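# Set the cable runway's far end on the bracket

## Task

Place the cable runway's far end securely on the bracket, sitting between its lugs, then open the gripper and move the arm away; it only counts if the runway stays there unsupported by any robot.

## Robot and tools

Robots: four identical i2rt Big YAM arms named arm1, arm2, arm3 and arm4. Each has six revolute joints, a two-finger gripper and a wrist camera (arm1_cam_wrist to arm4_cam_wrist). Two fixed room cameras, cam_high and cam_low, also watch the scene. With joints 1 and 6 at zero and the hand level and pointing forward, the wrist camera rides on top of the hand looking toward the fingertips. Fully stretched, the hand reaches roughly 1.0 m from the joint 1 axis. Joints move at different speeds, so the hand can take a wide, curved path between postures.

Frames: one shared scene frame, origin on the floor, +z up. The hand point is midway between the fingertips; the hand z axis runs along the fingers and the fingers open and close along the hand y axis. Foot poses are real but never printed.

execute_actions: argument actions is a list holding exactly one action, or empty to just read state and images. The action is an object keyed by robot name; each robot gets a joints object. Every value is an absolute joint target, not an offset. Keys and ranges: joint1_rad -2.879 to 2.879 (base rotation, positive counter-clockwise seen from above, 0 unfolds along the foot's facing); joint2_rad 0 to 3.141 (shoulder, 0 has the upper arm pointing back roughly level, positive raises it up then forward); joint3_rad 0 to 3.019 (elbow, 0 folded, positive opens); joint4_rad -1.692 to 1.57 (hand pitch, positive tips fingers up); joint5_rad -1.57 to 1.57 (hand sideways swing, positive toward the arm's right); joint6_rad -2.094 to 2.094 (hand roll, positive clockwise seen from behind the hand); gripper_m 0 to 0.093, fingertip separation in metres. Done tolerances are ±0.045, ±0.14, ±0.09, ±0.055, ±0.03, ±0.035 rad and ±0.003 m respectively. Any subset of joints and robots may be named; all named motions start at once and may finish at different times. An omitted joint or robot can still be driving toward an earlier target. Any unknown key or out-of-range number rejects the whole call and nothing moves. One action runs at most 15 s. Optional cameras lists which images to return (names above, or all; omitted or null gives all, empty gives none); the pictures line gives image order. Example: {"arm1": {"joints": {"gripper_m": 0.05}}, "arm2": {"joints": {"joint1_rad": 0.3}}}.

wait: seconds, 0 to 10. Commands nothing new; returns state and images as an empty action would.

zoom_image: camera plus region [x0, y0, x1, y1] in pixels of that camera's most recent full image, top-left is (0, 0), region no larger than 504 by 504. Gives a finer look.

finished_scene: scene, the number of the current scene. Irreversible; call it only once the runway rests on the bracket by itself and the arms are clear. Its result says whether the goal was met and gives the next task. If resuming from an earlier session, first send an empty execute_actions to learn the current scene and task.

Reading results: joint_positions gives current joint values. joint_torques lists drive output per arm joint (no gripper) in joint order; readings carry per-arm offset, scale and noise and are nonzero even in free air, so treat them only as rough load hints. joint_status tells how each commanded motion ended: off_target means it stopped short and may still push; contact_stop and time_out mean it now holds where it stopped, though a timed-out joint can keep a target up to 0.375, 0.375, 0.113, 0.225, 0.075, 0.3 rad (joints 1 to 6) from its position and keep pushing, moving on if freed; to relieve that, send its reported position as the target. A line "joint command not followed" (often with a cause) means a safety check blocked that arm's joint targets, usually self or inter-arm clearance; the gripper part still runs, and blocked joints show not_followed and may be retried on later actions until you give targets that pass. on_its_own describes joints the call did not command; "held at" is the held target, not the actual position. A joint carrying weight may sag. Tiny changes from the current position may produce no motion.

Heat: sustained holding or pushing warms motors. A MOTOR HOT line appears from 85 °C; at 100 °C the arm and gripper go limp until cooled (OVER-TEMPERATURE FAULT), the arm drops, and affected keys read limit_stop_at_motor_heat; resend targets afterwards. Heat builds while you think, too.

Things to avoid: pressing two robots into each other (fails at once; no state line reports robot contact, and the clearance check ignores fingers, gripper housings and wrist cameras and may react late); hard hits; letting the arm keep shoving against something, since it does not stop on contact; dropping or slamming the runway; knocking anything off the work area or onto the floor. Loose objects may occasionally get a small push from outside. The world keeps running while you compose replies, with the last command held. Robots act independently, so a stalled arm does not pause the others. Fewer and shorter motions are better.

Each tool is called after "Call:" as name(argument=value, ...), one argument or row to a line, values as JSON.

## Session

Call:
execute_actions(
  actions=[],
)

Scene clock: 0.00 s.
Joint torques (N m, as the arm reports them, + toward a larger angle): no reading
Motor temperatures (°C, as the motors report them): arm1=[31 29 30 32 28 30] | arm2=[28 31 28 29 30 31] | arm3=[30 30 32 27 28 30] | arm4=[31 31 29 31 28 31]
arm1.joint_positions: joint1_rad=+0.166 joint2_rad=+0.580 joint3_rad=+1.441 joint4_rad=-1.155 joint5_rad=-0.188 joint6_rad=+0.088 gripper_m=+0.094
arm1.joint_status: not commanded
arm1.hand: x=-1.0380 y=-0.2568 z=+1.4485 quat_wxyz=(-0.338, +0.589, -0.544, -0.492) (m; scene frame)
arm2.joint_positions: joint1_rad=+0.161 joint2_rad=+0.505 joint3_rad=+1.381 joint4_rad=-1.374 joint5_rad=-0.177 joint6_rad=-0.299 gripper_m=+0.095
arm2.joint_status: not commanded
arm2.hand: x=-0.2623 y=+0.3407 z=+1.3133 quat_wxyz=(-0.373, -0.455, -0.726, +0.356) (m; scene frame)
arm3.joint_positions: joint1_rad=-0.396 joint2_rad=+0.471 joint3_rad=+1.359 joint4_rad=-1.163 joint5_rad=+0.105 joint6_rad=+0.484 gripper_m=+0.095
arm3.joint_status: not commanded
arm3.hand: x=+0.6804 y=-0.3614 z=+1.4027 quat_wxyz=(-0.396, +0.308, -0.733, -0.460) (m; scene frame)
arm4.joint_positions: joint1_rad=-0.218 joint2_rad=+0.455 joint3_rad=+1.345 joint4_rad=-1.494 joint5_rad=+0.032 joint6_rad=+0.178 gripper_m=+0.095
arm4.joint_status: not commanded
arm4.hand: x=+1.2038 y=+0.3455 z=+1.3529 quat_wxyz=(-0.330, -0.708, -0.532, +0.326) (m; scene frame)
pictures: arm1_cam_wrist, arm2_cam_wrist, arm3_cam_wrist, arm4_cam_wrist, cam_high, cam_low
Images, in order (width x height): arm1_cam_wrist 504x504, arm2_cam_wrist 504x504, arm3_cam_wrist 504x504, arm4_cam_wrist 504x504, cam_high 672x504, cam_low 672x504.

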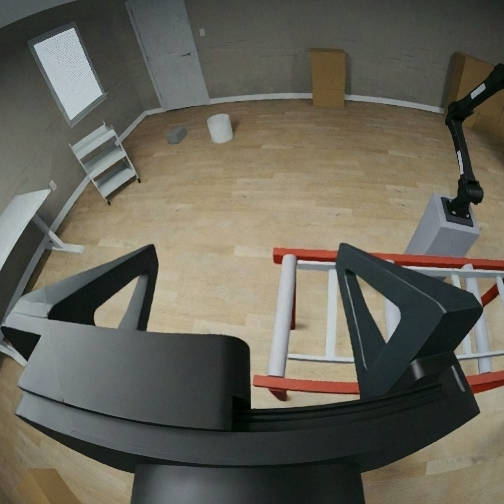

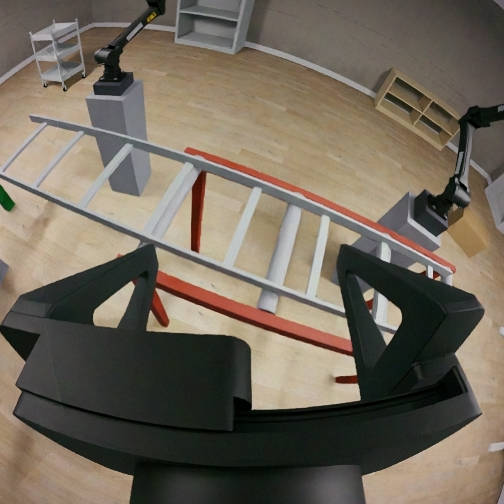

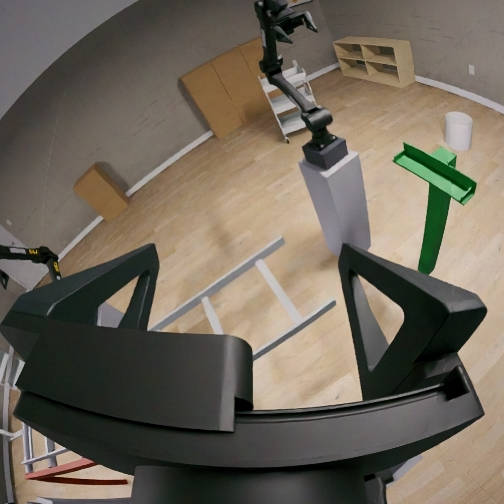

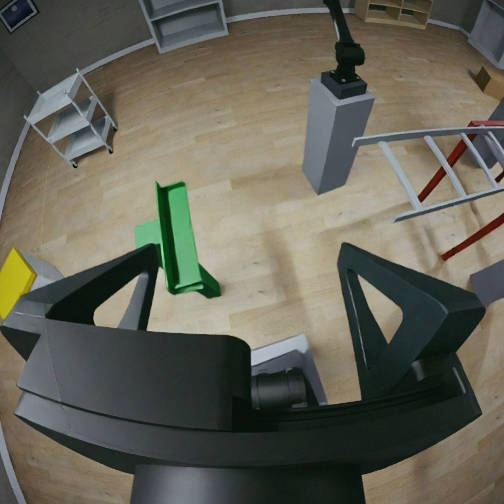

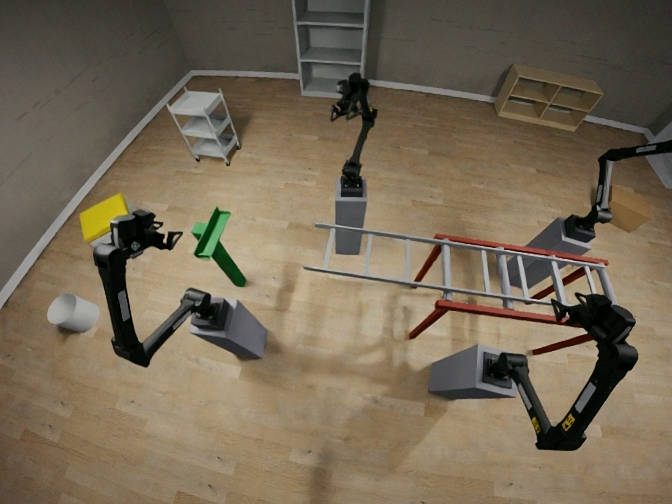

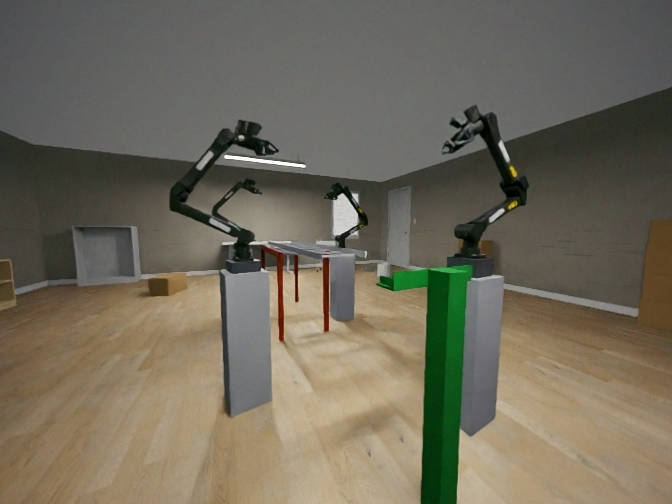

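Call:
zoom_image(
  camera="cam_low",
  region=[200, 180, 520, 360],
)

Call:
zoom_image(
  camera="cam_high",
  region=[160, 170, 460, 380],
)

Call:
zoom_image(
  camera="cam_high",
  region=[390, 190, 672, 410],
)

Region (200, 180, 520, 360) of cam_low's 672x504 image, scaled by 1.575, with more detail than that image has; it fills the top 284 rows of this view, and the rest is white.

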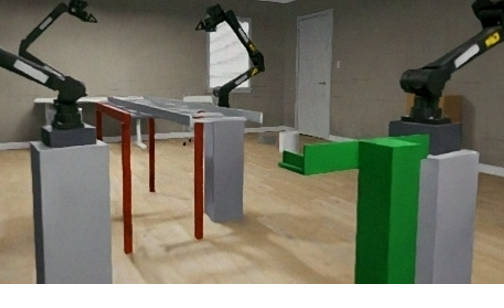

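Region (160, 170, 460, 380) of cam_high's 672x504 image, scaled by 1.680, with more detail than that image has; it fills the top 353 rows of this view, and the rest is white.

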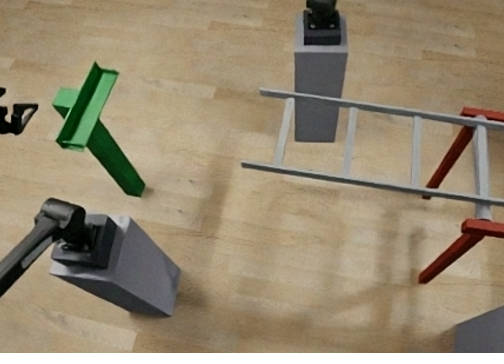

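Region (390, 190, 672, 410) of cam_high's 672x504 image, scaled by 1.787, with more detail than that image has; it fills the top 393 rows of this view, and the rest is white.

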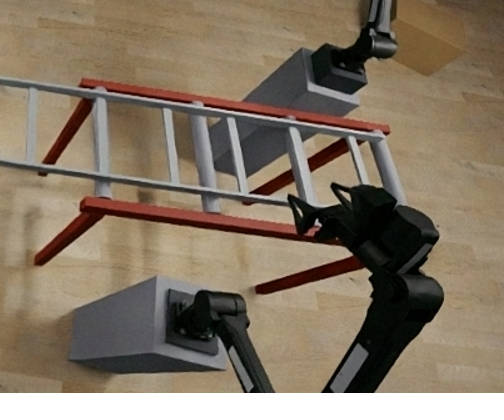

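Call:
execute_actions(
  actions=[
    {"arm1":{"joints":{"joint5_rad":0,"joint6_rad":0}},"arm2":{"joints":{"joint5_rad":0,"joint6_rad":0}},"arm3":{"joints":{"joint5_rad":0,"joint6_rad":0}},"arm4":{"joints":{"joint5_rad":0,"joint6_rad":0}}},
  ],
  cameras=[],
)

Call:
execute_actions(
  actions=[
    {"arm1":{"joints":{"joint2_rad":1.2}},"arm2":{"joints":{"joint3_rad":0.8}},"arm3":{"joints":{"joint4_rad":-0.4}},"arm4":{"joints":{"joint1_rad":-0.9}}},
  ],
  cameras=[],
)

Scene clock: 11.13 s.
Joint torques (N m, as the arm reports them, + toward a larger angle): arm1=[ 0.19  1.38  9.44  2.13  0.14 -0.16] | arm2=[-1.14  4.03  8.76  2.22  0.03  0.09] | arm3=[-0.57  4.74  9.31  2.41 -0.12 -0.3 ] | arm4=[ 0.22  4.55 10.    2.14 -0.07 -0.07]
Motor temperatures (°C, as the motors report them): arm1=[31 29 31 32 28 30] | arm2=[28 31 29 29 30 31] | arm3=[30 30 34 28 28 30] | arm4=[31 31 31 31 28 31]
arm1.joint_positions: joint1_rad=+0.166 joint2_rad=+0.580 joint3_rad=+1.441 joint4_rad=-1.155 joint5_rad=-0.003 joint6_rad=+0.008 gripper_m=+0.094
arm1.joint_status: all done
arm1.hand: x=-1.0065 y=-0.2531 z=+1.4476 quat_wxyz=(-0.413, +0.574, -0.562, -0.429) (m; scene frame)
arm2.joint_positions: joint1_rad=+0.161 joint2_rad=+0.505 joint3_rad=+1.381 joint4_rad=-1.374 joint5_rad=-0.003 joint6_rad=-0.011 gripper_m=+0.095
arm2.joint_status: all done
arm2.hand: x=-0.2919 y=+0.3370 z=+1.3120 quat_wxyz=(-0.369, -0.589, -0.625, +0.354) (m; scene frame)
arm3.joint_positions: joint1_rad=-0.396 joint2_rad=+0.471 joint3_rad=+1.359 joint4_rad=-1.163 joint5_rad=+0.003 joint6_rad=+0.016 gripper_m=+0.095
arm3.joint_status: all done
arm3.hand: x=+0.6635 y=-0.3569 z=+1.4025 quat_wxyz=(-0.467, +0.494, -0.623, -0.388) (m; scene frame)
arm4.joint_positions: joint1_rad=-0.218 joint2_rad=+0.455 joint3_rad=+1.345 joint4_rad=-1.494 joint5_rad=+0.003 joint6_rad=+0.009 gripper_m=+0.095
arm4.joint_status: all done
arm4.hand: x=+1.2087 y=+0.3449 z=+1.3528 quat_wxyz=(-0.311, -0.656, -0.595, +0.344) (m; scene frame)
pictures: none
No camera images: the call's "cameras" was empty. Leave "cameras" out to get every camera's image.

Scene clock: 12.60 s.
Joint torques (N m, as the arm reports them, + toward a larger angle): arm1=[  0.17 -11.66  11.74   1.63   0.13  -0.16] | arm2=[-1.16  0.55  8.84  1.57  0.03  0.1 ] | arm3=[-0.55  5.37  8.59  2.43 -0.18 -0.3 ] | arm4=[-0.77  4.76  9.95  2.17  0.02 -0.06]
Motor temperatures (°C, as the motors report them): arm1=[31 29 32 32 28 30] | arm2=[28 31 29 29 30 31] | arm3=[30 30 34 28 28 30] | arm4=[31 31 31 31 28 31]
arm1.joint_positions: joint1_rad=+0.166 joint2_rad=+1.204 joint3_rad=+1.441 joint4_rad=-1.155 joint5_rad=-0.003 joint6_rad=+0.008 gripper_m=+0.094
arm1.joint_status: all done
arm1.hand: x=-1.0129 y=-0.0101 z=+1.2370 quat_wxyz=(-0.222, +0.676, -0.663, -0.231) (m; scene frame)
arm2.joint_positions: joint1_rad=+0.161 joint2_rad=+0.507 joint3_rad=+0.810 joint4_rad=-1.374 joint5_rad=-0.003 joint6_rad=-0.011 gripper_m=+0.095
arm2.joint_status: all done
arm2.hand: x=-0.2905 y=+0.3143 z=+1.0345 quat_wxyz=(-0.179, -0.665, -0.705, +0.171) (m; scene frame)
arm3.joint_positions: joint1_rad=-0.396 joint2_rad=+0.471 joint3_rad=+1.359 joint4_rad=-0.418 joint5_rad=+0.003 joint6_rad=+0.015 gripper_m=+0.095
arm3.joint_status: all done
arm3.hand: x=+0.6609 y=-0.3755 z=+1.5806 quat_wxyz=(-0.658, +0.321, -0.408, -0.545) (m; scene frame)
arm4.joint_positions: joint1_rad=-0.887 joint2_rad=+0.455 joint3_rad=+1.345 joint4_rad=-1.494 joint5_rad=+0.002 joint6_rad=+0.008 gripper_m=+0.095
arm4.joint_status: all done
arm4.hand: x=+1.1171 y=+0.3872 z=+1.3536 quat_wxyz=(-0.182, -0.814, -0.347, +0.429) (m; scene frame)
pictures: none
No camera images: the call's "cameras" was empty. Leave "cameras" out to get every camera's image.

Call:
execute_actions(
  actions=[
    {"arm1":{"joints":{"joint2_rad":0.5}},"arm2":{"joints":{"joint3_rad":1.3}},"arm3":{"joints":{"joint4_rad":-1.2,"joint1_rad":-1.0}},"arm4":{"joints":{"joint1_rad":-0.995,"joint2_rad":2.069,"joint3_rad":2.131,"joint4_rad":-1.462,"joint6_rad":-0.875}}},
  ],
)

Scene clock: 29.87 s.
Joint torques (N m, as the arm reports them, + toward a larger angle): arm1=[ 0.17  3.51  8.03  2.15  0.14 -0.16] | arm2=[-1.17  3.54 10.61  2.12  0.03  0.1 ] | arm3=[-1.55  5.16  9.17  1.81 -0.1  -0.27] | arm4=[ -1.16 -23.68  12.73   0.55  -0.08  -0.05]
Motor temperatures (°C, as the motors report them): arm1=[31 29 34 32 28 30] | arm2=[28 31 31 29 30 31] | arm3=[30 30 36 28 28 30] | arm4=[31 31 32 31 28 31]
arm1.joint_positions: joint1_rad=+0.166 joint2_rad=+0.499 joint3_rad=+1.449 joint4_rad=-1.155 joint5_rad=-0.003 joint6_rad=+0.008 gripper_m=+0.094
arm1.joint_status: all done
arm1.hand: x=-1.0054 y=-0.2949 z=+1.4665 quat_wxyz=(-0.437, +0.555, -0.543, -0.454) (m; scene frame)
arm2.joint_positions: joint1_rad=+0.161 joint2_rad=+0.501 joint3_rad=+1.268 joint4_rad=-1.374 joint5_rad=-0.003 joint6_rad=-0.011 gripper_m=+0.095
arm2.joint_status: all done
arm2.hand: x=-0.2911 y=+0.3212 z=+1.2593 quat_wxyz=(-0.335, -0.608, -0.645, +0.321) (m; scene frame)
arm3.joint_positions: joint1_rad=-0.990 joint2_rad=+0.471 joint3_rad=+1.359 joint4_rad=-1.187 joint5_rad=+0.001 joint6_rad=+0.015 gripper_m=+0.095
arm3.joint_status: all done
arm3.hand: x=+0.7608 y=-0.4128 z=+1.3957 quat_wxyz=(-0.548, +0.293, -0.748, -0.231) (m; scene frame)
arm4.joint_positions: joint1_rad=-0.983 joint2_rad=+2.081 joint3_rad=+2.109 joint4_rad=-1.461 joint5_rad=+0.002 joint6_rad=-0.866 gripper_m=+0.095
arm4.joint_status: all done
arm4.hand: x=+0.7063 y=+0.0533 z=+1.0349 quat_wxyz=(+0.010, -0.702, -0.709, +0.069) (m; scene frame)
pictures: arm1_cam_wrist, arm2_cam_wrist, arm3_cam_wrist, arm4_cam_wrist, cam_high, cam_low
Images, in order (width x height): arm1_cam_wrist 504x504, arm2_cam_wrist 504x504, arm3_cam_wrist 504x504, arm4_cam_wrist 504x504, cam_high 672x504, cam_low 672x504.

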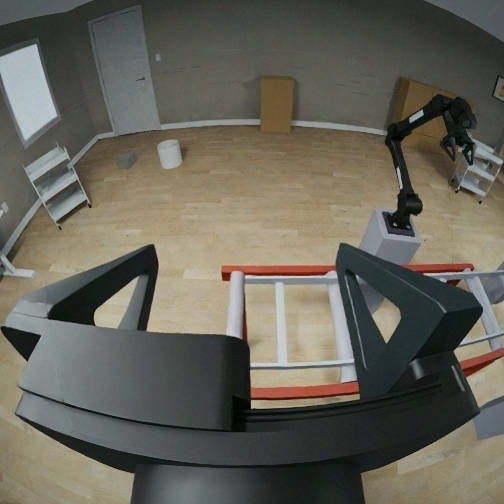

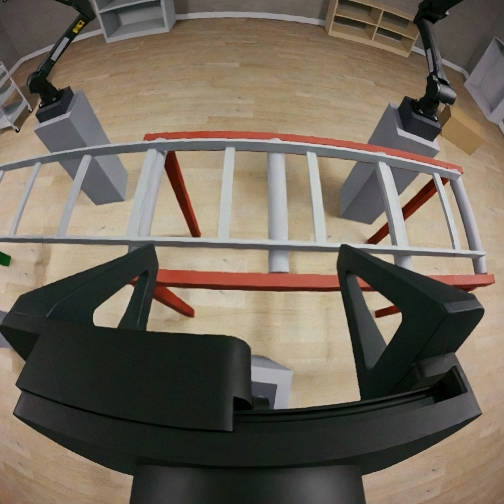

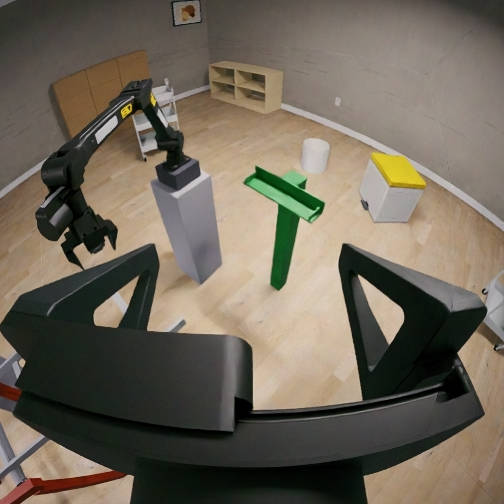

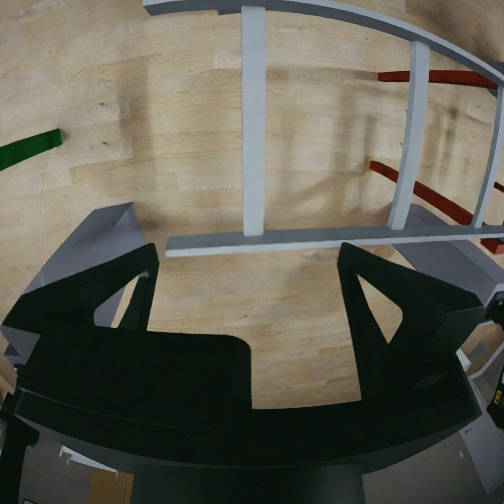

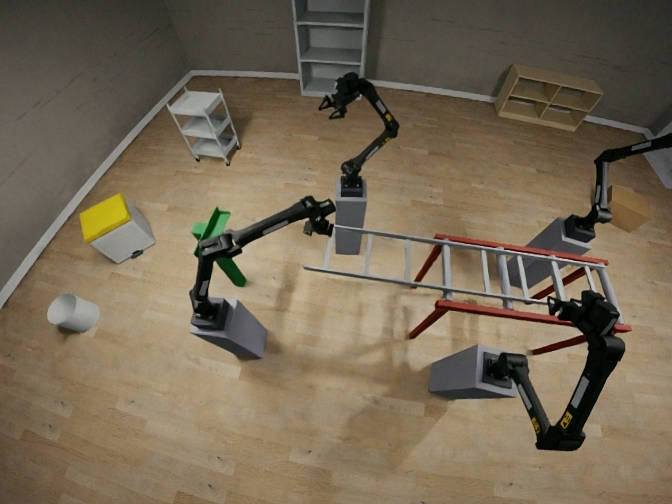

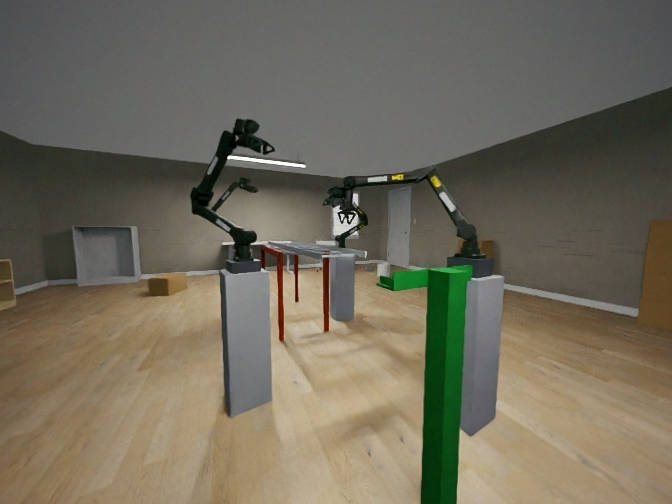

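Call:
execute_actions(
  actions=[
    {"arm4":{"joints":{"joint1_rad":-0.99,"joint2_rad":2.29,"joint3_rad":2.295,"joint4_rad":-1.546,"joint6_rad":-0.865}}},
  ],
  cameras=["arm4_cam_wrist","cam_low","arm3_cam_wrist"],
)

Call:
zoom_image(
  camera="cam_low",
  region=[290, 190, 480, 310],
)

Scene clock: 33.30 s.
Joint torques (N m, as the arm reports them, + toward a larger angle): arm1=[ 0.17  3.26  8.11  2.15  0.13 -0.16] | arm2=[-1.21  3.34 10.64  2.2   0.03  0.1 ] | arm3=[-1.06  5.11  9.1   1.82 -0.05 -0.24] | arm4=[ -0.76 -25.65  14.27  -0.16  -0.08   0.04]
Motor temperatures (°C, as the motors report them): arm1=[31 29 34 32 28 30] | arm2=[28 31 31 29 30 31] | arm3=[30 30 36 28 28 30] | arm4=[31 32 32 31 28 31]
arm1.joint_positions: joint1_rad=+0.166 joint2_rad=+0.499 joint3_rad=+1.449 joint4_rad=-1.155 joint5_rad=-0.003 joint6_rad=+0.008 gripper_m=+0.094
arm1.joint_status: not commanded
arm1.hand: x=-1.0054 y=-0.2949 z=+1.4665 quat_wxyz=(-0.437, +0.555, -0.543, -0.454) (m; scene frame)
arm2.joint_positions: joint1_rad=+0.161 joint2_rad=+0.501 joint3_rad=+1.268 joint4_rad=-1.374 joint5_rad=-0.003 joint6_rad=-0.011 gripper_m=+0.095
arm2.joint_status: not commanded
arm2.hand: x=-0.2911 y=+0.3212 z=+1.2593 quat_wxyz=(-0.335, -0.608, -0.645, +0.321) (m; scene frame)
arm3.joint_positions: joint1_rad=-0.990 joint2_rad=+0.471 joint3_rad=+1.359 joint4_rad=-1.187 joint5_rad=+0.001 joint6_rad=+0.015 gripper_m=+0.095
arm3.joint_status: not commanded
arm3.hand: x=+0.7608 y=-0.4128 z=+1.3957 quat_wxyz=(-0.548, +0.293, -0.748, -0.231) (m; scene frame)
arm4.joint_positions: joint1_rad=-0.983 joint2_rad=+2.301 joint3_rad=+2.254 joint4_rad=-1.536 joint5_rad=+0.002 joint6_rad=-0.866 gripper_m=+0.095
arm4.joint_status: all done
arm4.hand: x=+0.6890 y=+0.0392 z=+0.9437 quat_wxyz=(+0.004, -0.704, -0.710, -0.005) (m; scene frame)
pictures: arm3_cam_wrist, arm4_cam_wrist, cam_low
Images, in order (width x height): arm3_cam_wrist 504x504, arm4_cam_wrist 504x504, cam_low 672x504.

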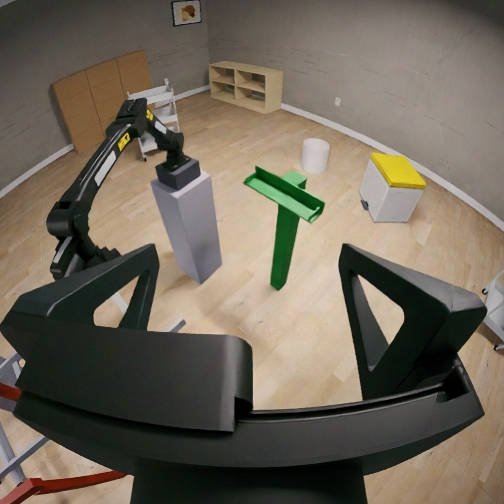

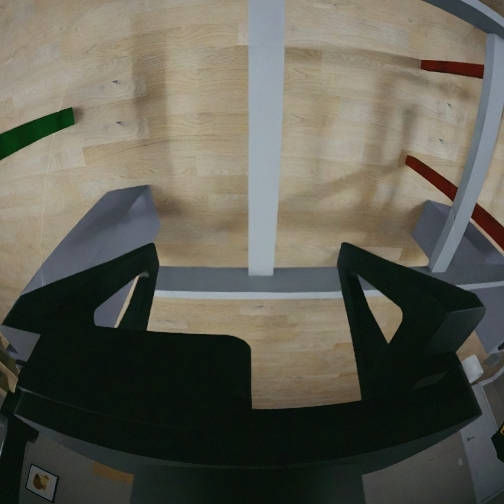

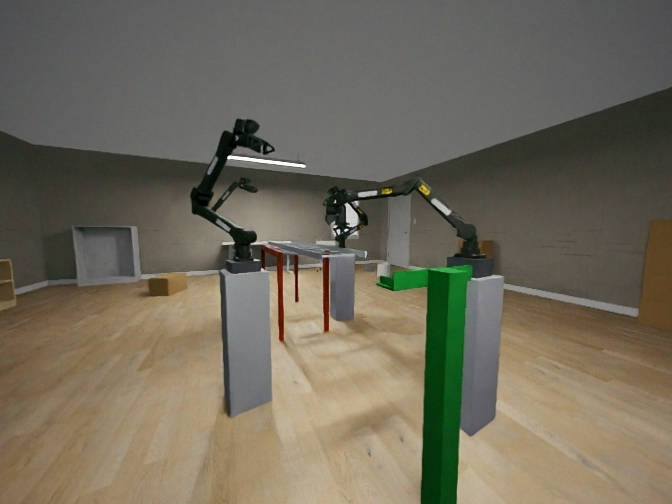

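Region (290, 190, 480, 310) of cam_low's 672x504 image, scaled by 2.653, with more detail than that image has; it fills the top 318 rows of this view, and the rest is white.

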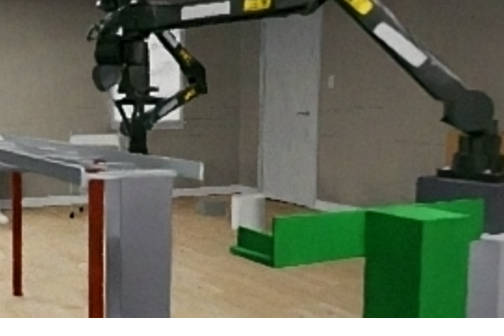

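Call:
execute_actions(
  actions=[
    {"arm4":{"joints":{"joint2_rad":2.367,"joint3_rad":2.285,"joint4_rad":-1.44}}},
  ],
  cameras=["arm4_cam_wrist","cam_low"],
)

Call:
zoom_image(
  camera="cam_low",
  region=[290, 190, 480, 310],
)

Scene clock: 37.00 s.
Joint torques (N m, as the arm reports them, + toward a larger angle): arm1=[ 0.17  3.26  8.12  2.16  0.13 -0.16] | arm2=[-1.25  3.47 10.62  2.14  0.02  0.1 ] | arm3=[-1.72  4.87  9.04  1.76 -0.11 -0.31] | arm4=[ -0.95 -23.69  13.33   0.89  -0.08   0.03]
Motor temperatures (°C, as the motors report them): arm1=[31 29 34 32 28 30] | arm2=[28 31 32 29 30 31] | arm3=[30 30 36 28 28 30] | arm4=[31 33 33 31 28 31]
arm1.joint_positions: joint1_rad=+0.166 joint2_rad=+0.499 joint3_rad=+1.449 joint4_rad=-1.155 joint5_rad=-0.003 joint6_rad=+0.008 gripper_m=+0.094
arm1.joint_status: not commanded
arm1.hand: x=-1.0054 y=-0.2949 z=+1.4665 quat_wxyz=(-0.437, +0.555, -0.543, -0.454) (m; scene frame)
arm2.joint_positions: joint1_rad=+0.161 joint2_rad=+0.501 joint3_rad=+1.268 joint4_rad=-1.374 joint5_rad=-0.003 joint6_rad=-0.011 gripper_m=+0.095
arm2.joint_status: not commanded
arm2.hand: x=-0.2911 y=+0.3212 z=+1.2593 quat_wxyz=(-0.335, -0.608, -0.645, +0.321) (m; scene frame)
arm3.joint_positions: joint1_rad=-0.990 joint2_rad=+0.471 joint3_rad=+1.359 joint4_rad=-1.187 joint5_rad=+0.001 joint6_rad=+0.015 gripper_m=+0.095
arm3.joint_status: not commanded
arm3.hand: x=+0.7608 y=-0.4128 z=+1.3957 quat_wxyz=(-0.548, +0.293, -0.748, -0.231) (m; scene frame)
arm4.joint_positions: joint1_rad=-0.983 joint2_rad=+2.350 joint3_rad=+2.254 joint4_rad=-1.453 joint5_rad=+0.002 joint6_rad=-0.866 gripper_m=+0.095
arm4.joint_status: all done
arm4.hand: x=+0.6748 y=+0.0272 z=+0.9101 quat_wxyz=(+0.006, -0.704, -0.710, +0.012) (m; scene frame)
pictures: arm4_cam_wrist, cam_low
Images, in order (width x height): arm4_cam_wrist 504x504, cam_low 672x504.

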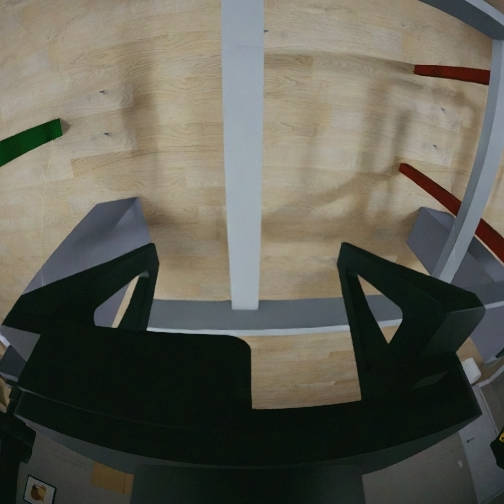

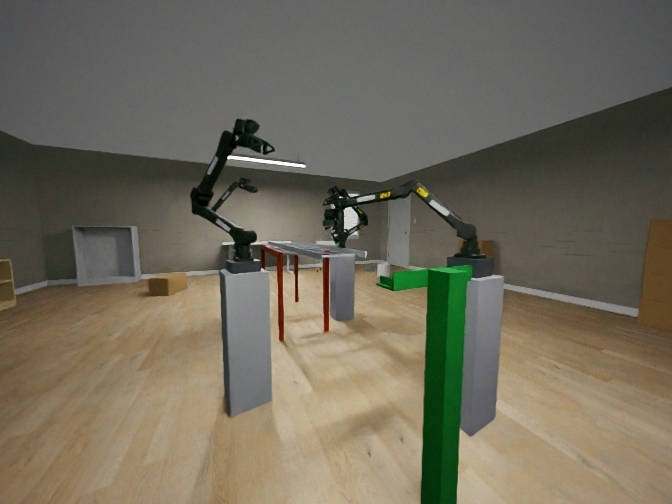

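Region (290, 190, 480, 310) of cam_low's 672x504 image, scaled by 2.653, with more detail than that image has; it fills the top 318 rows of this view, and the rest is white.

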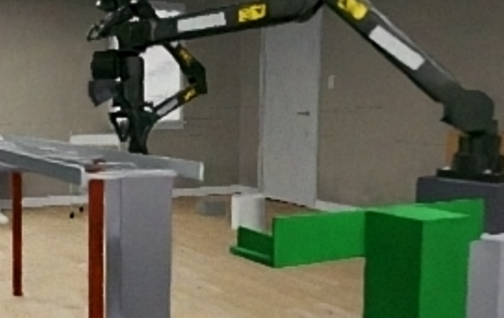

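Call:
execute_actions(
  actions=[
    {"arm4":{"joints":{"joint2_rad":2.425,"joint3_rad":2.215,"joint4_rad":-1.35}}},
  ],
  cameras=["arm4_cam_wrist","cam_low"],
)

Call:
zoom_image(
  camera="cam_low",
  region=[290, 190, 480, 310],
)

Scene clock: 39.87 s.
Joint torques (N m, as the arm reports them, + toward a larger angle): arm1=[ 0.17  3.25  8.12  2.16  0.13 -0.16] | arm2=[-1.09  3.5  10.65  2.15  0.04  0.1 ] | arm3=[-1.02  4.99  9.19  1.58 -0.05 -0.27] | arm4=[ -0.64 -25.13   9.64   0.79  -0.07   0.03]
Motor temperatures (°C, as the motors report them): arm1=[31 29 34 32 28 30] | arm2=[28 31 32 29 30 31] | arm3=[30 30 36 28 28 30] | arm4=[31 33 33 31 28 31]
arm1.joint_positions: joint1_rad=+0.166 joint2_rad=+0.499 joint3_rad=+1.449 joint4_rad=-1.155 joint5_rad=-0.003 joint6_rad=+0.008 gripper_m=+0.094
arm1.joint_status: not commanded
arm1.hand: x=-1.0054 y=-0.2949 z=+1.4665 quat_wxyz=(-0.437, +0.555, -0.543, -0.454) (m; scene frame)
arm2.joint_positions: joint1_rad=+0.161 joint2_rad=+0.501 joint3_rad=+1.268 joint4_rad=-1.374 joint5_rad=-0.003 joint6_rad=-0.011 gripper_m=+0.095
arm2.joint_status: not commanded
arm2.hand: x=-0.2911 y=+0.3212 z=+1.2593 quat_wxyz=(-0.335, -0.608, -0.645, +0.321) (m; scene frame)
arm3.joint_positions: joint1_rad=-0.990 joint2_rad=+0.471 joint3_rad=+1.359 joint4_rad=-1.187 joint5_rad=+0.001 joint6_rad=+0.015 gripper_m=+0.095
arm3.joint_status: not commanded
arm3.hand: x=+0.7608 y=-0.4128 z=+1.3957 quat_wxyz=(-0.548, +0.293, -0.748, -0.231) (m; scene frame)
arm4.joint_positions: joint1_rad=-0.983 joint2_rad=+2.415 joint3_rad=+2.218 joint4_rad=-1.362 joint5_rad=+0.002 joint6_rad=-0.866 gripper_m=+0.095
arm4.joint_status: all done
arm4.hand: x=+0.6701 y=+0.0237 z=+0.8515 quat_wxyz=(+0.005, -0.704, -0.710, +0.008) (m; scene frame)
pictures: arm4_cam_wrist, cam_low
Images, in order (width x height): arm4_cam_wrist 504x504, cam_low 672x504.

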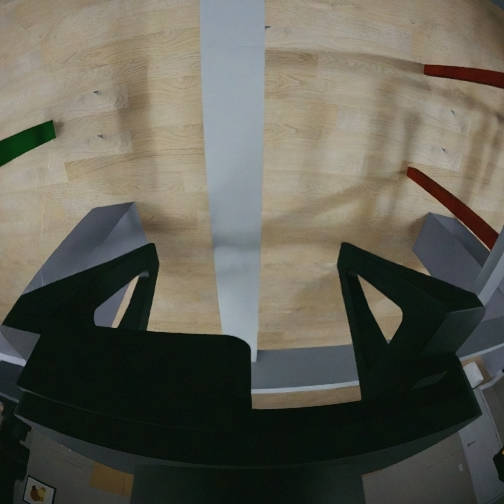

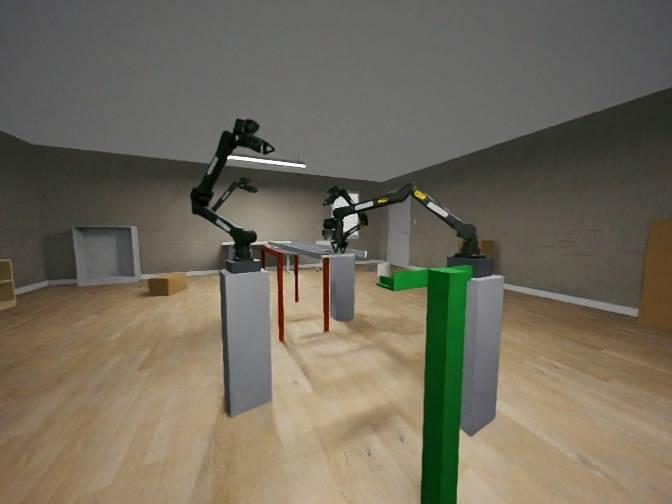

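Region (290, 190, 480, 310) of cam_low's 672x504 image, scaled by 2.653, with more detail than that image has; it fills the top 318 rows of this view, and the rest is white.

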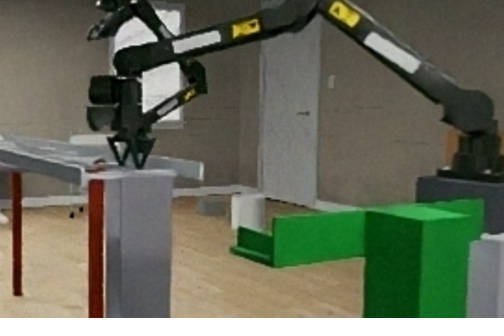

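Call:
execute_actions(
  actions=[
    {"arm4":{"joints":{"joint2_rad":2.458,"joint3_rad":2.185,"joint4_rad":-1.315}}},
  ],
  cameras=["arm4_cam_wrist"],
)

Call:
execute_actions(
  actions=[
    {"arm4":{"joints":{"gripper_m":0.0}}},
  ],
  cameras=["arm4_cam_wrist","cam_low"],
)

Scene clock: 42.73 s.
Joint torques (N m, as the arm reports them, + toward a larger angle): arm1=[ 0.17  3.27  8.11  2.15  0.14 -0.16] | arm2=[-1.13  3.38 10.6   2.17  0.03  0.1 ] | arm3=[-2.04  5.56  9.02  1.71 -0.07 -0.3 ] | arm4=[ -0.86 -23.53   9.43   0.82  -0.08   0.02]
Motor temperatures (°C, as the motors report them): arm1=[31 29 33 32 28 30] | arm2=[28 31 32 29 30 31] | arm3=[30 30 36 28 28 30] | arm4=[31 34 33 31 28 31]
arm1.joint_positions: joint1_rad=+0.166 joint2_rad=+0.499 joint3_rad=+1.449 joint4_rad=-1.155 joint5_rad=-0.003 joint6_rad=+0.008 gripper_m=+0.094
arm1.joint_status: not commanded
arm1.hand: x=-1.0054 y=-0.2949 z=+1.4665 quat_wxyz=(-0.437, +0.555, -0.543, -0.454) (m; scene frame)
arm2.joint_positions: joint1_rad=+0.161 joint2_rad=+0.501 joint3_rad=+1.268 joint4_rad=-1.374 joint5_rad=-0.003 joint6_rad=-0.011 gripper_m=+0.095
arm2.joint_status: not commanded
arm2.hand: x=-0.2911 y=+0.3212 z=+1.2593 quat_wxyz=(-0.335, -0.608, -0.645, +0.321) (m; scene frame)
arm3.joint_positions: joint1_rad=-0.990 joint2_rad=+0.471 joint3_rad=+1.359 joint4_rad=-1.187 joint5_rad=+0.001 joint6_rad=+0.015 gripper_m=+0.095
arm3.joint_status: not commanded
arm3.hand: x=+0.7608 y=-0.4128 z=+1.3957 quat_wxyz=(-0.548, +0.293, -0.748, -0.231) (m; scene frame)
arm4.joint_positions: joint1_rad=-0.983 joint2_rad=+2.434 joint3_rad=+2.193 joint4_rad=-1.328 joint5_rad=+0.002 joint6_rad=-0.866 gripper_m=+0.095
arm4.joint_status: all done
arm4.hand: x=+0.6719 y=+0.0255 z=+0.8280 quat_wxyz=(+0.005, -0.704, -0.710, +0.002) (m; scene frame)
pictures: arm4_cam_wrist
Images, in order (width x height): arm4_cam_wrist 504x504.

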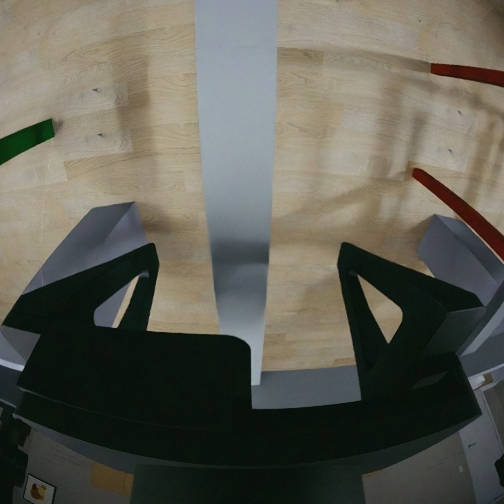

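Scene clock: 43.47 s.
Joint torques (N m, as the arm reports them, + toward a larger angle): arm1=[ 0.18  3.25  8.11  2.14  0.14 -0.16] | arm2=[-1.3   3.52 10.61  2.14  0.04  0.1 ] | arm3=[-1.82  4.93  8.97  1.62 -0.09 -0.27] | arm4=[ -0.79 -24.01   9.56   0.95   0.13   0.03]
Motor temperatures (°C, as the motors report them): arm1=[31 29 33 32 28 30] | arm2=[28 31 32 29 30 31] | arm3=[30 30 36 28 28 30] | arm4=[31 34 33 31 28 31]
arm1.joint_positions: joint1_rad=+0.166 joint2_rad=+0.499 joint3_rad=+1.449 joint4_rad=-1.155 joint5_rad=-0.003 joint6_rad=+0.008 gripper_m=+0.094
arm1.joint_status: not commanded
arm1.hand: x=-1.0054 y=-0.2949 z=+1.4665 quat_wxyz=(-0.437, +0.555, -0.543, -0.454) (m; scene frame)
arm2.joint_positions: joint1_rad=+0.161 joint2_rad=+0.501 joint3_rad=+1.268 joint4_rad=-1.374 joint5_rad=-0.003 joint6_rad=-0.011 gripper_m=+0.095
arm2.joint_status: not commanded
arm2.hand: x=-0.2911 y=+0.3212 z=+1.2593 quat_wxyz=(-0.335, -0.608, -0.645, +0.321) (m; scene frame)
arm3.joint_positions: joint1_rad=-0.990 joint2_rad=+0.471 joint3_rad=+1.359 joint4_rad=-1.187 joint5_rad=+0.001 joint6_rad=+0.015 gripper_m=+0.095
arm3.joint_status: not commanded
arm3.hand: x=+0.7608 y=-0.4128 z=+1.3957 quat_wxyz=(-0.548, +0.293, -0.748, -0.231) (m; scene frame)
arm4.joint_positions: joint1_rad=-0.983 joint2_rad=+2.434 joint3_rad=+2.189 joint4_rad=-1.329 joint5_rad=-0.004 joint6_rad=-0.867 gripper_m=+0.025
arm4.joint_status: gripper_m off_target (ended at +0.025, target +0.000)
arm4.hand: x=+0.6736 y=+0.0257 z=+0.8268 quat_wxyz=(+0.002, -0.703, -0.711, +0.000) (m; scene frame)
pictures: arm4_cam_wrist, cam_low
Images, in order (width x height): arm4_cam_wrist 504x504, cam_low 672x504.

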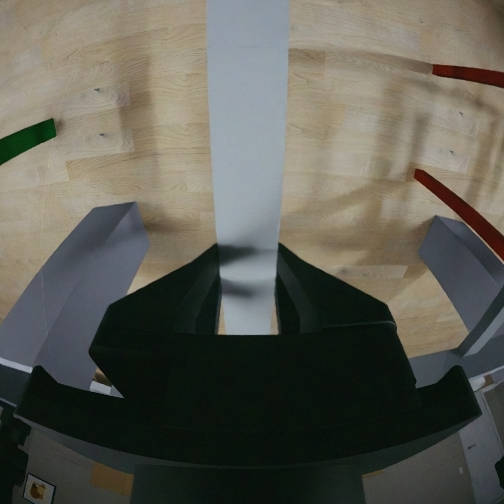

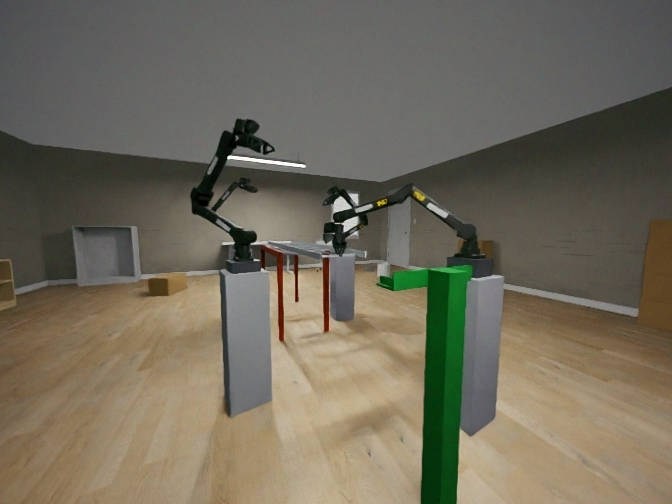

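Call:
execute_actions(
  actions=[
    {"arm4":{"joints":{"joint1_rad":-0.845,"joint2_rad":2.115,"joint3_rad":1.75,"joint4_rad":-1.177,"joint6_rad":-0.731}}},
  ],
  cameras=["arm4_cam_wrist","cam_low","cam_high"],
)

Scene clock: 48.10 s.
Joint torques (N m, as the arm reports them, + toward a larger angle): arm1=[ 0.17  3.3   8.11  2.15  0.13 -0.16] | arm2=[-1.25  3.41 10.64  2.14  0.03  0.1 ] | arm3=[-2.36  5.29  9.06  1.81 -0.02 -0.23] | arm4=[ -1.88 -27.1   12.44  -0.38  -0.04  -0.17]
Motor temperatures (°C, as the motors report them): arm1=[31 29 33 32 28 30] | arm2=[28 31 32 29 30 31] | arm3=[30 30 37 28 28 30] | arm4=[31 34 33 31 28 31]
arm1.joint_positions: joint1_rad=+0.166 joint2_rad=+0.499 joint3_rad=+1.449 joint4_rad=-1.155 joint5_rad=-0.003 joint6_rad=+0.008 gripper_m=+0.094
arm1.joint_status: not commanded
arm1.hand: x=-1.0054 y=-0.2949 z=+1.4665 quat_wxyz=(-0.437, +0.555, -0.543, -0.454) (m; scene frame)
arm2.joint_positions: joint1_rad=+0.161 joint2_rad=+0.501 joint3_rad=+1.268 joint4_rad=-1.374 joint5_rad=-0.003 joint6_rad=-0.011 gripper_m=+0.095
arm2.joint_status: not commanded
arm2.hand: x=-0.2911 y=+0.3212 z=+1.2593 quat_wxyz=(-0.335, -0.608, -0.645, +0.321) (m; scene frame)
arm3.joint_positions: joint1_rad=-0.990 joint2_rad=+0.471 joint3_rad=+1.359 joint4_rad=-1.187 joint5_rad=+0.001 joint6_rad=+0.015 gripper_m=+0.095
arm3.joint_status: not commanded
arm3.hand: x=+0.7608 y=-0.4128 z=+1.3957 quat_wxyz=(-0.548, +0.293, -0.748, -0.231) (m; scene frame)
arm4.joint_positions: joint1_rad=-0.825 joint2_rad=+2.180 joint3_rad=+1.715 joint4_rad=-1.165 joint5_rad=+0.001 joint6_rad=-0.711 gripper_m=+0.025
arm4.joint_status: all done
arm4.hand: x=+0.8200 y=+0.0247 z=+0.8252 quat_wxyz=(+0.006, -0.702, -0.711, -0.028) (m; scene frame)
pictures: arm4_cam_wrist, cam_high, cam_low
Images, in order (width x height): arm4_cam_wrist 504x504, cam_high 672x504, cam_low 672x504.

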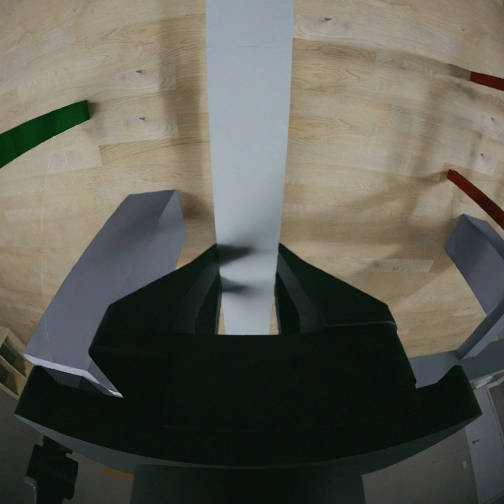

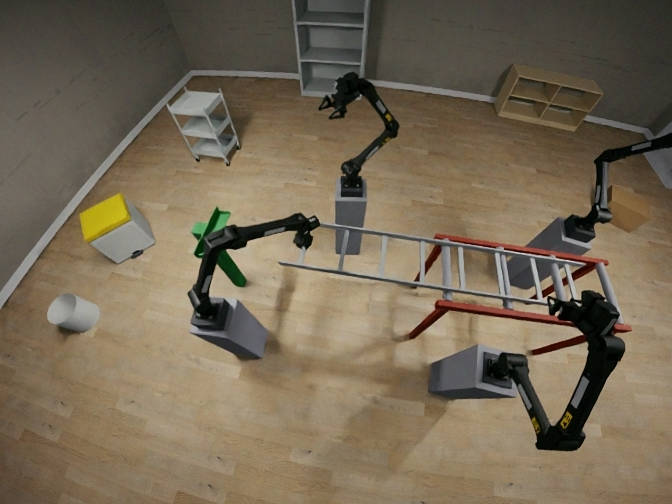

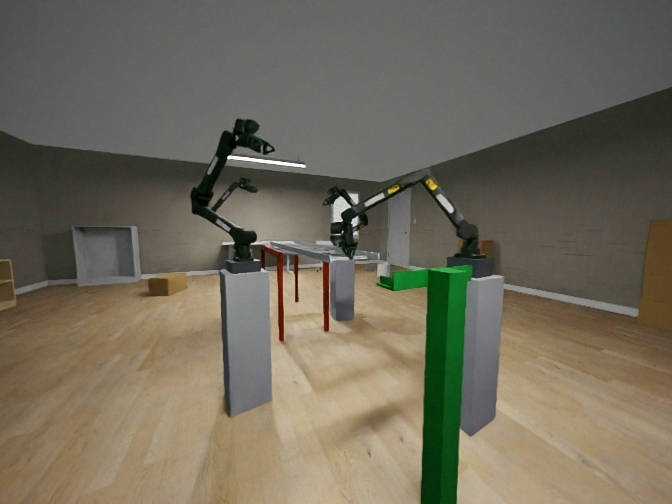

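Call:
execute_actions(
  actions=[
    {"arm4":{"joints":{"joint1_rad":-0.655,"joint2_rad":1.85,"joint3_rad":1.44,"joint4_rad":-1.045,"joint6_rad":-0.53}}},
  ],
  cameras=["arm4_cam_wrist","cam_low","cam_high"],
)

Scene clock: 51.13 s.
Joint torques (N m, as the arm reports them, + toward a larger angle): arm1=[ 0.18  3.23  8.11  2.15  0.13 -0.16] | arm2=[-1.26  3.5  10.58  2.16  0.03  0.1 ] | arm3=[-1.66  5.3   9.25  1.79 -0.07 -0.26] | arm4=[ -1.2  -29.07  13.92  -0.38  -0.01   0.03]
Motor temperatures (°C, as the motors report them): arm1=[31 29 33 32 28 30] | arm2=[28 31 32 29 30 31] | arm3=[30 30 37 28 28 30] | arm4=[31 35 33 31 28 31]
arm1.joint_positions: joint1_rad=+0.166 joint2_rad=+0.499 joint3_rad=+1.449 joint4_rad=-1.155 joint5_rad=-0.003 joint6_rad=+0.008 gripper_m=+0.094
arm1.joint_status: not commanded
arm1.hand: x=-1.0054 y=-0.2949 z=+1.4665 quat_wxyz=(-0.437, +0.555, -0.543, -0.454) (m; scene frame)
arm2.joint_positions: joint1_rad=+0.161 joint2_rad=+0.501 joint3_rad=+1.268 joint4_rad=-1.374 joint5_rad=-0.003 joint6_rad=-0.011 gripper_m=+0.095
arm2.joint_status: not commanded
arm2.hand: x=-0.2911 y=+0.3212 z=+1.2593 quat_wxyz=(-0.335, -0.608, -0.645, +0.321) (m; scene frame)
arm3.joint_positions: joint1_rad=-0.990 joint2_rad=+0.471 joint3_rad=+1.359 joint4_rad=-1.187 joint5_rad=+0.001 joint6_rad=+0.015 gripper_m=+0.095
arm3.joint_status: not commanded
arm3.hand: x=+0.7608 y=-0.4128 z=+1.3957 quat_wxyz=(-0.548, +0.293, -0.748, -0.231) (m; scene frame)
arm4.joint_positions: joint1_rad=-0.643 joint2_rad=+1.986 joint3_rad=+1.381 joint4_rad=-1.032 joint5_rad=+0.001 joint6_rad=-0.530 gripper_m=+0.025
arm4.joint_status: all done
arm4.hand: x=+0.9557 y=+0.0353 z=+0.8254 quat_wxyz=(+0.013, -0.702, -0.712, -0.030) (m; scene frame)
pictures: arm4_cam_wrist, cam_high, cam_low
Images, in order (width x height): arm4_cam_wrist 504x504, cam_high 672x504, cam_low 672x504.

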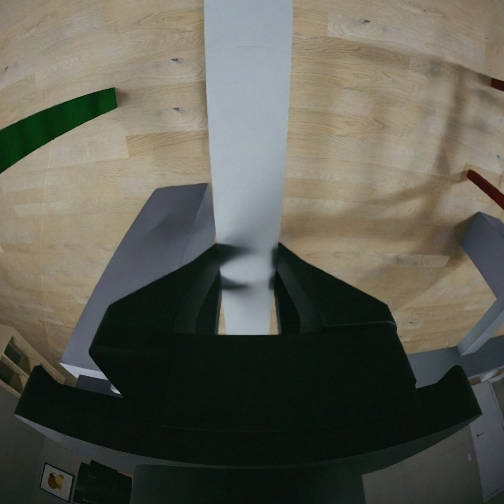

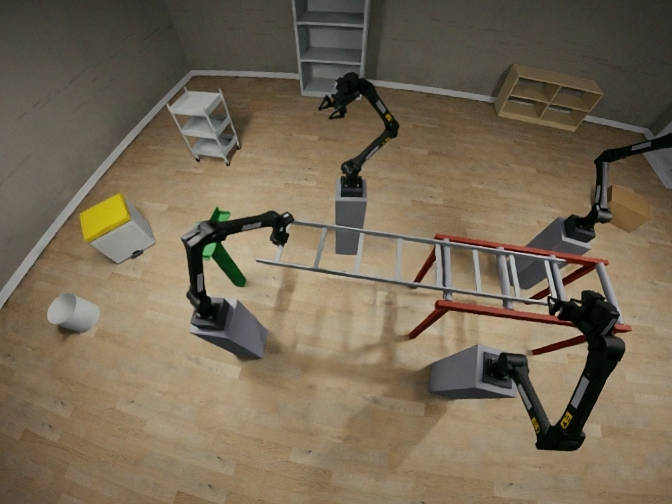

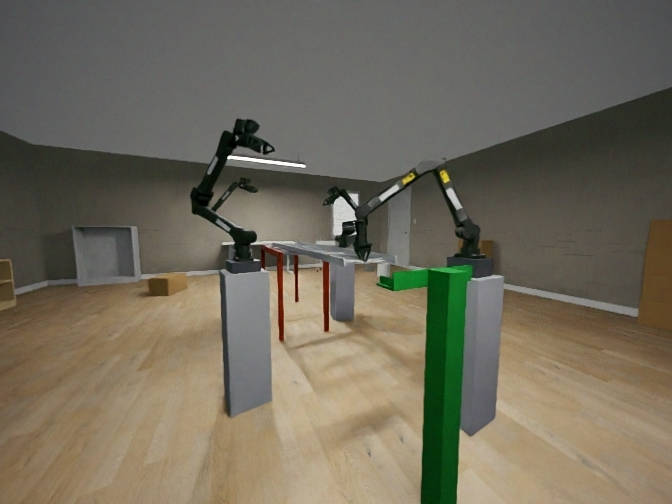

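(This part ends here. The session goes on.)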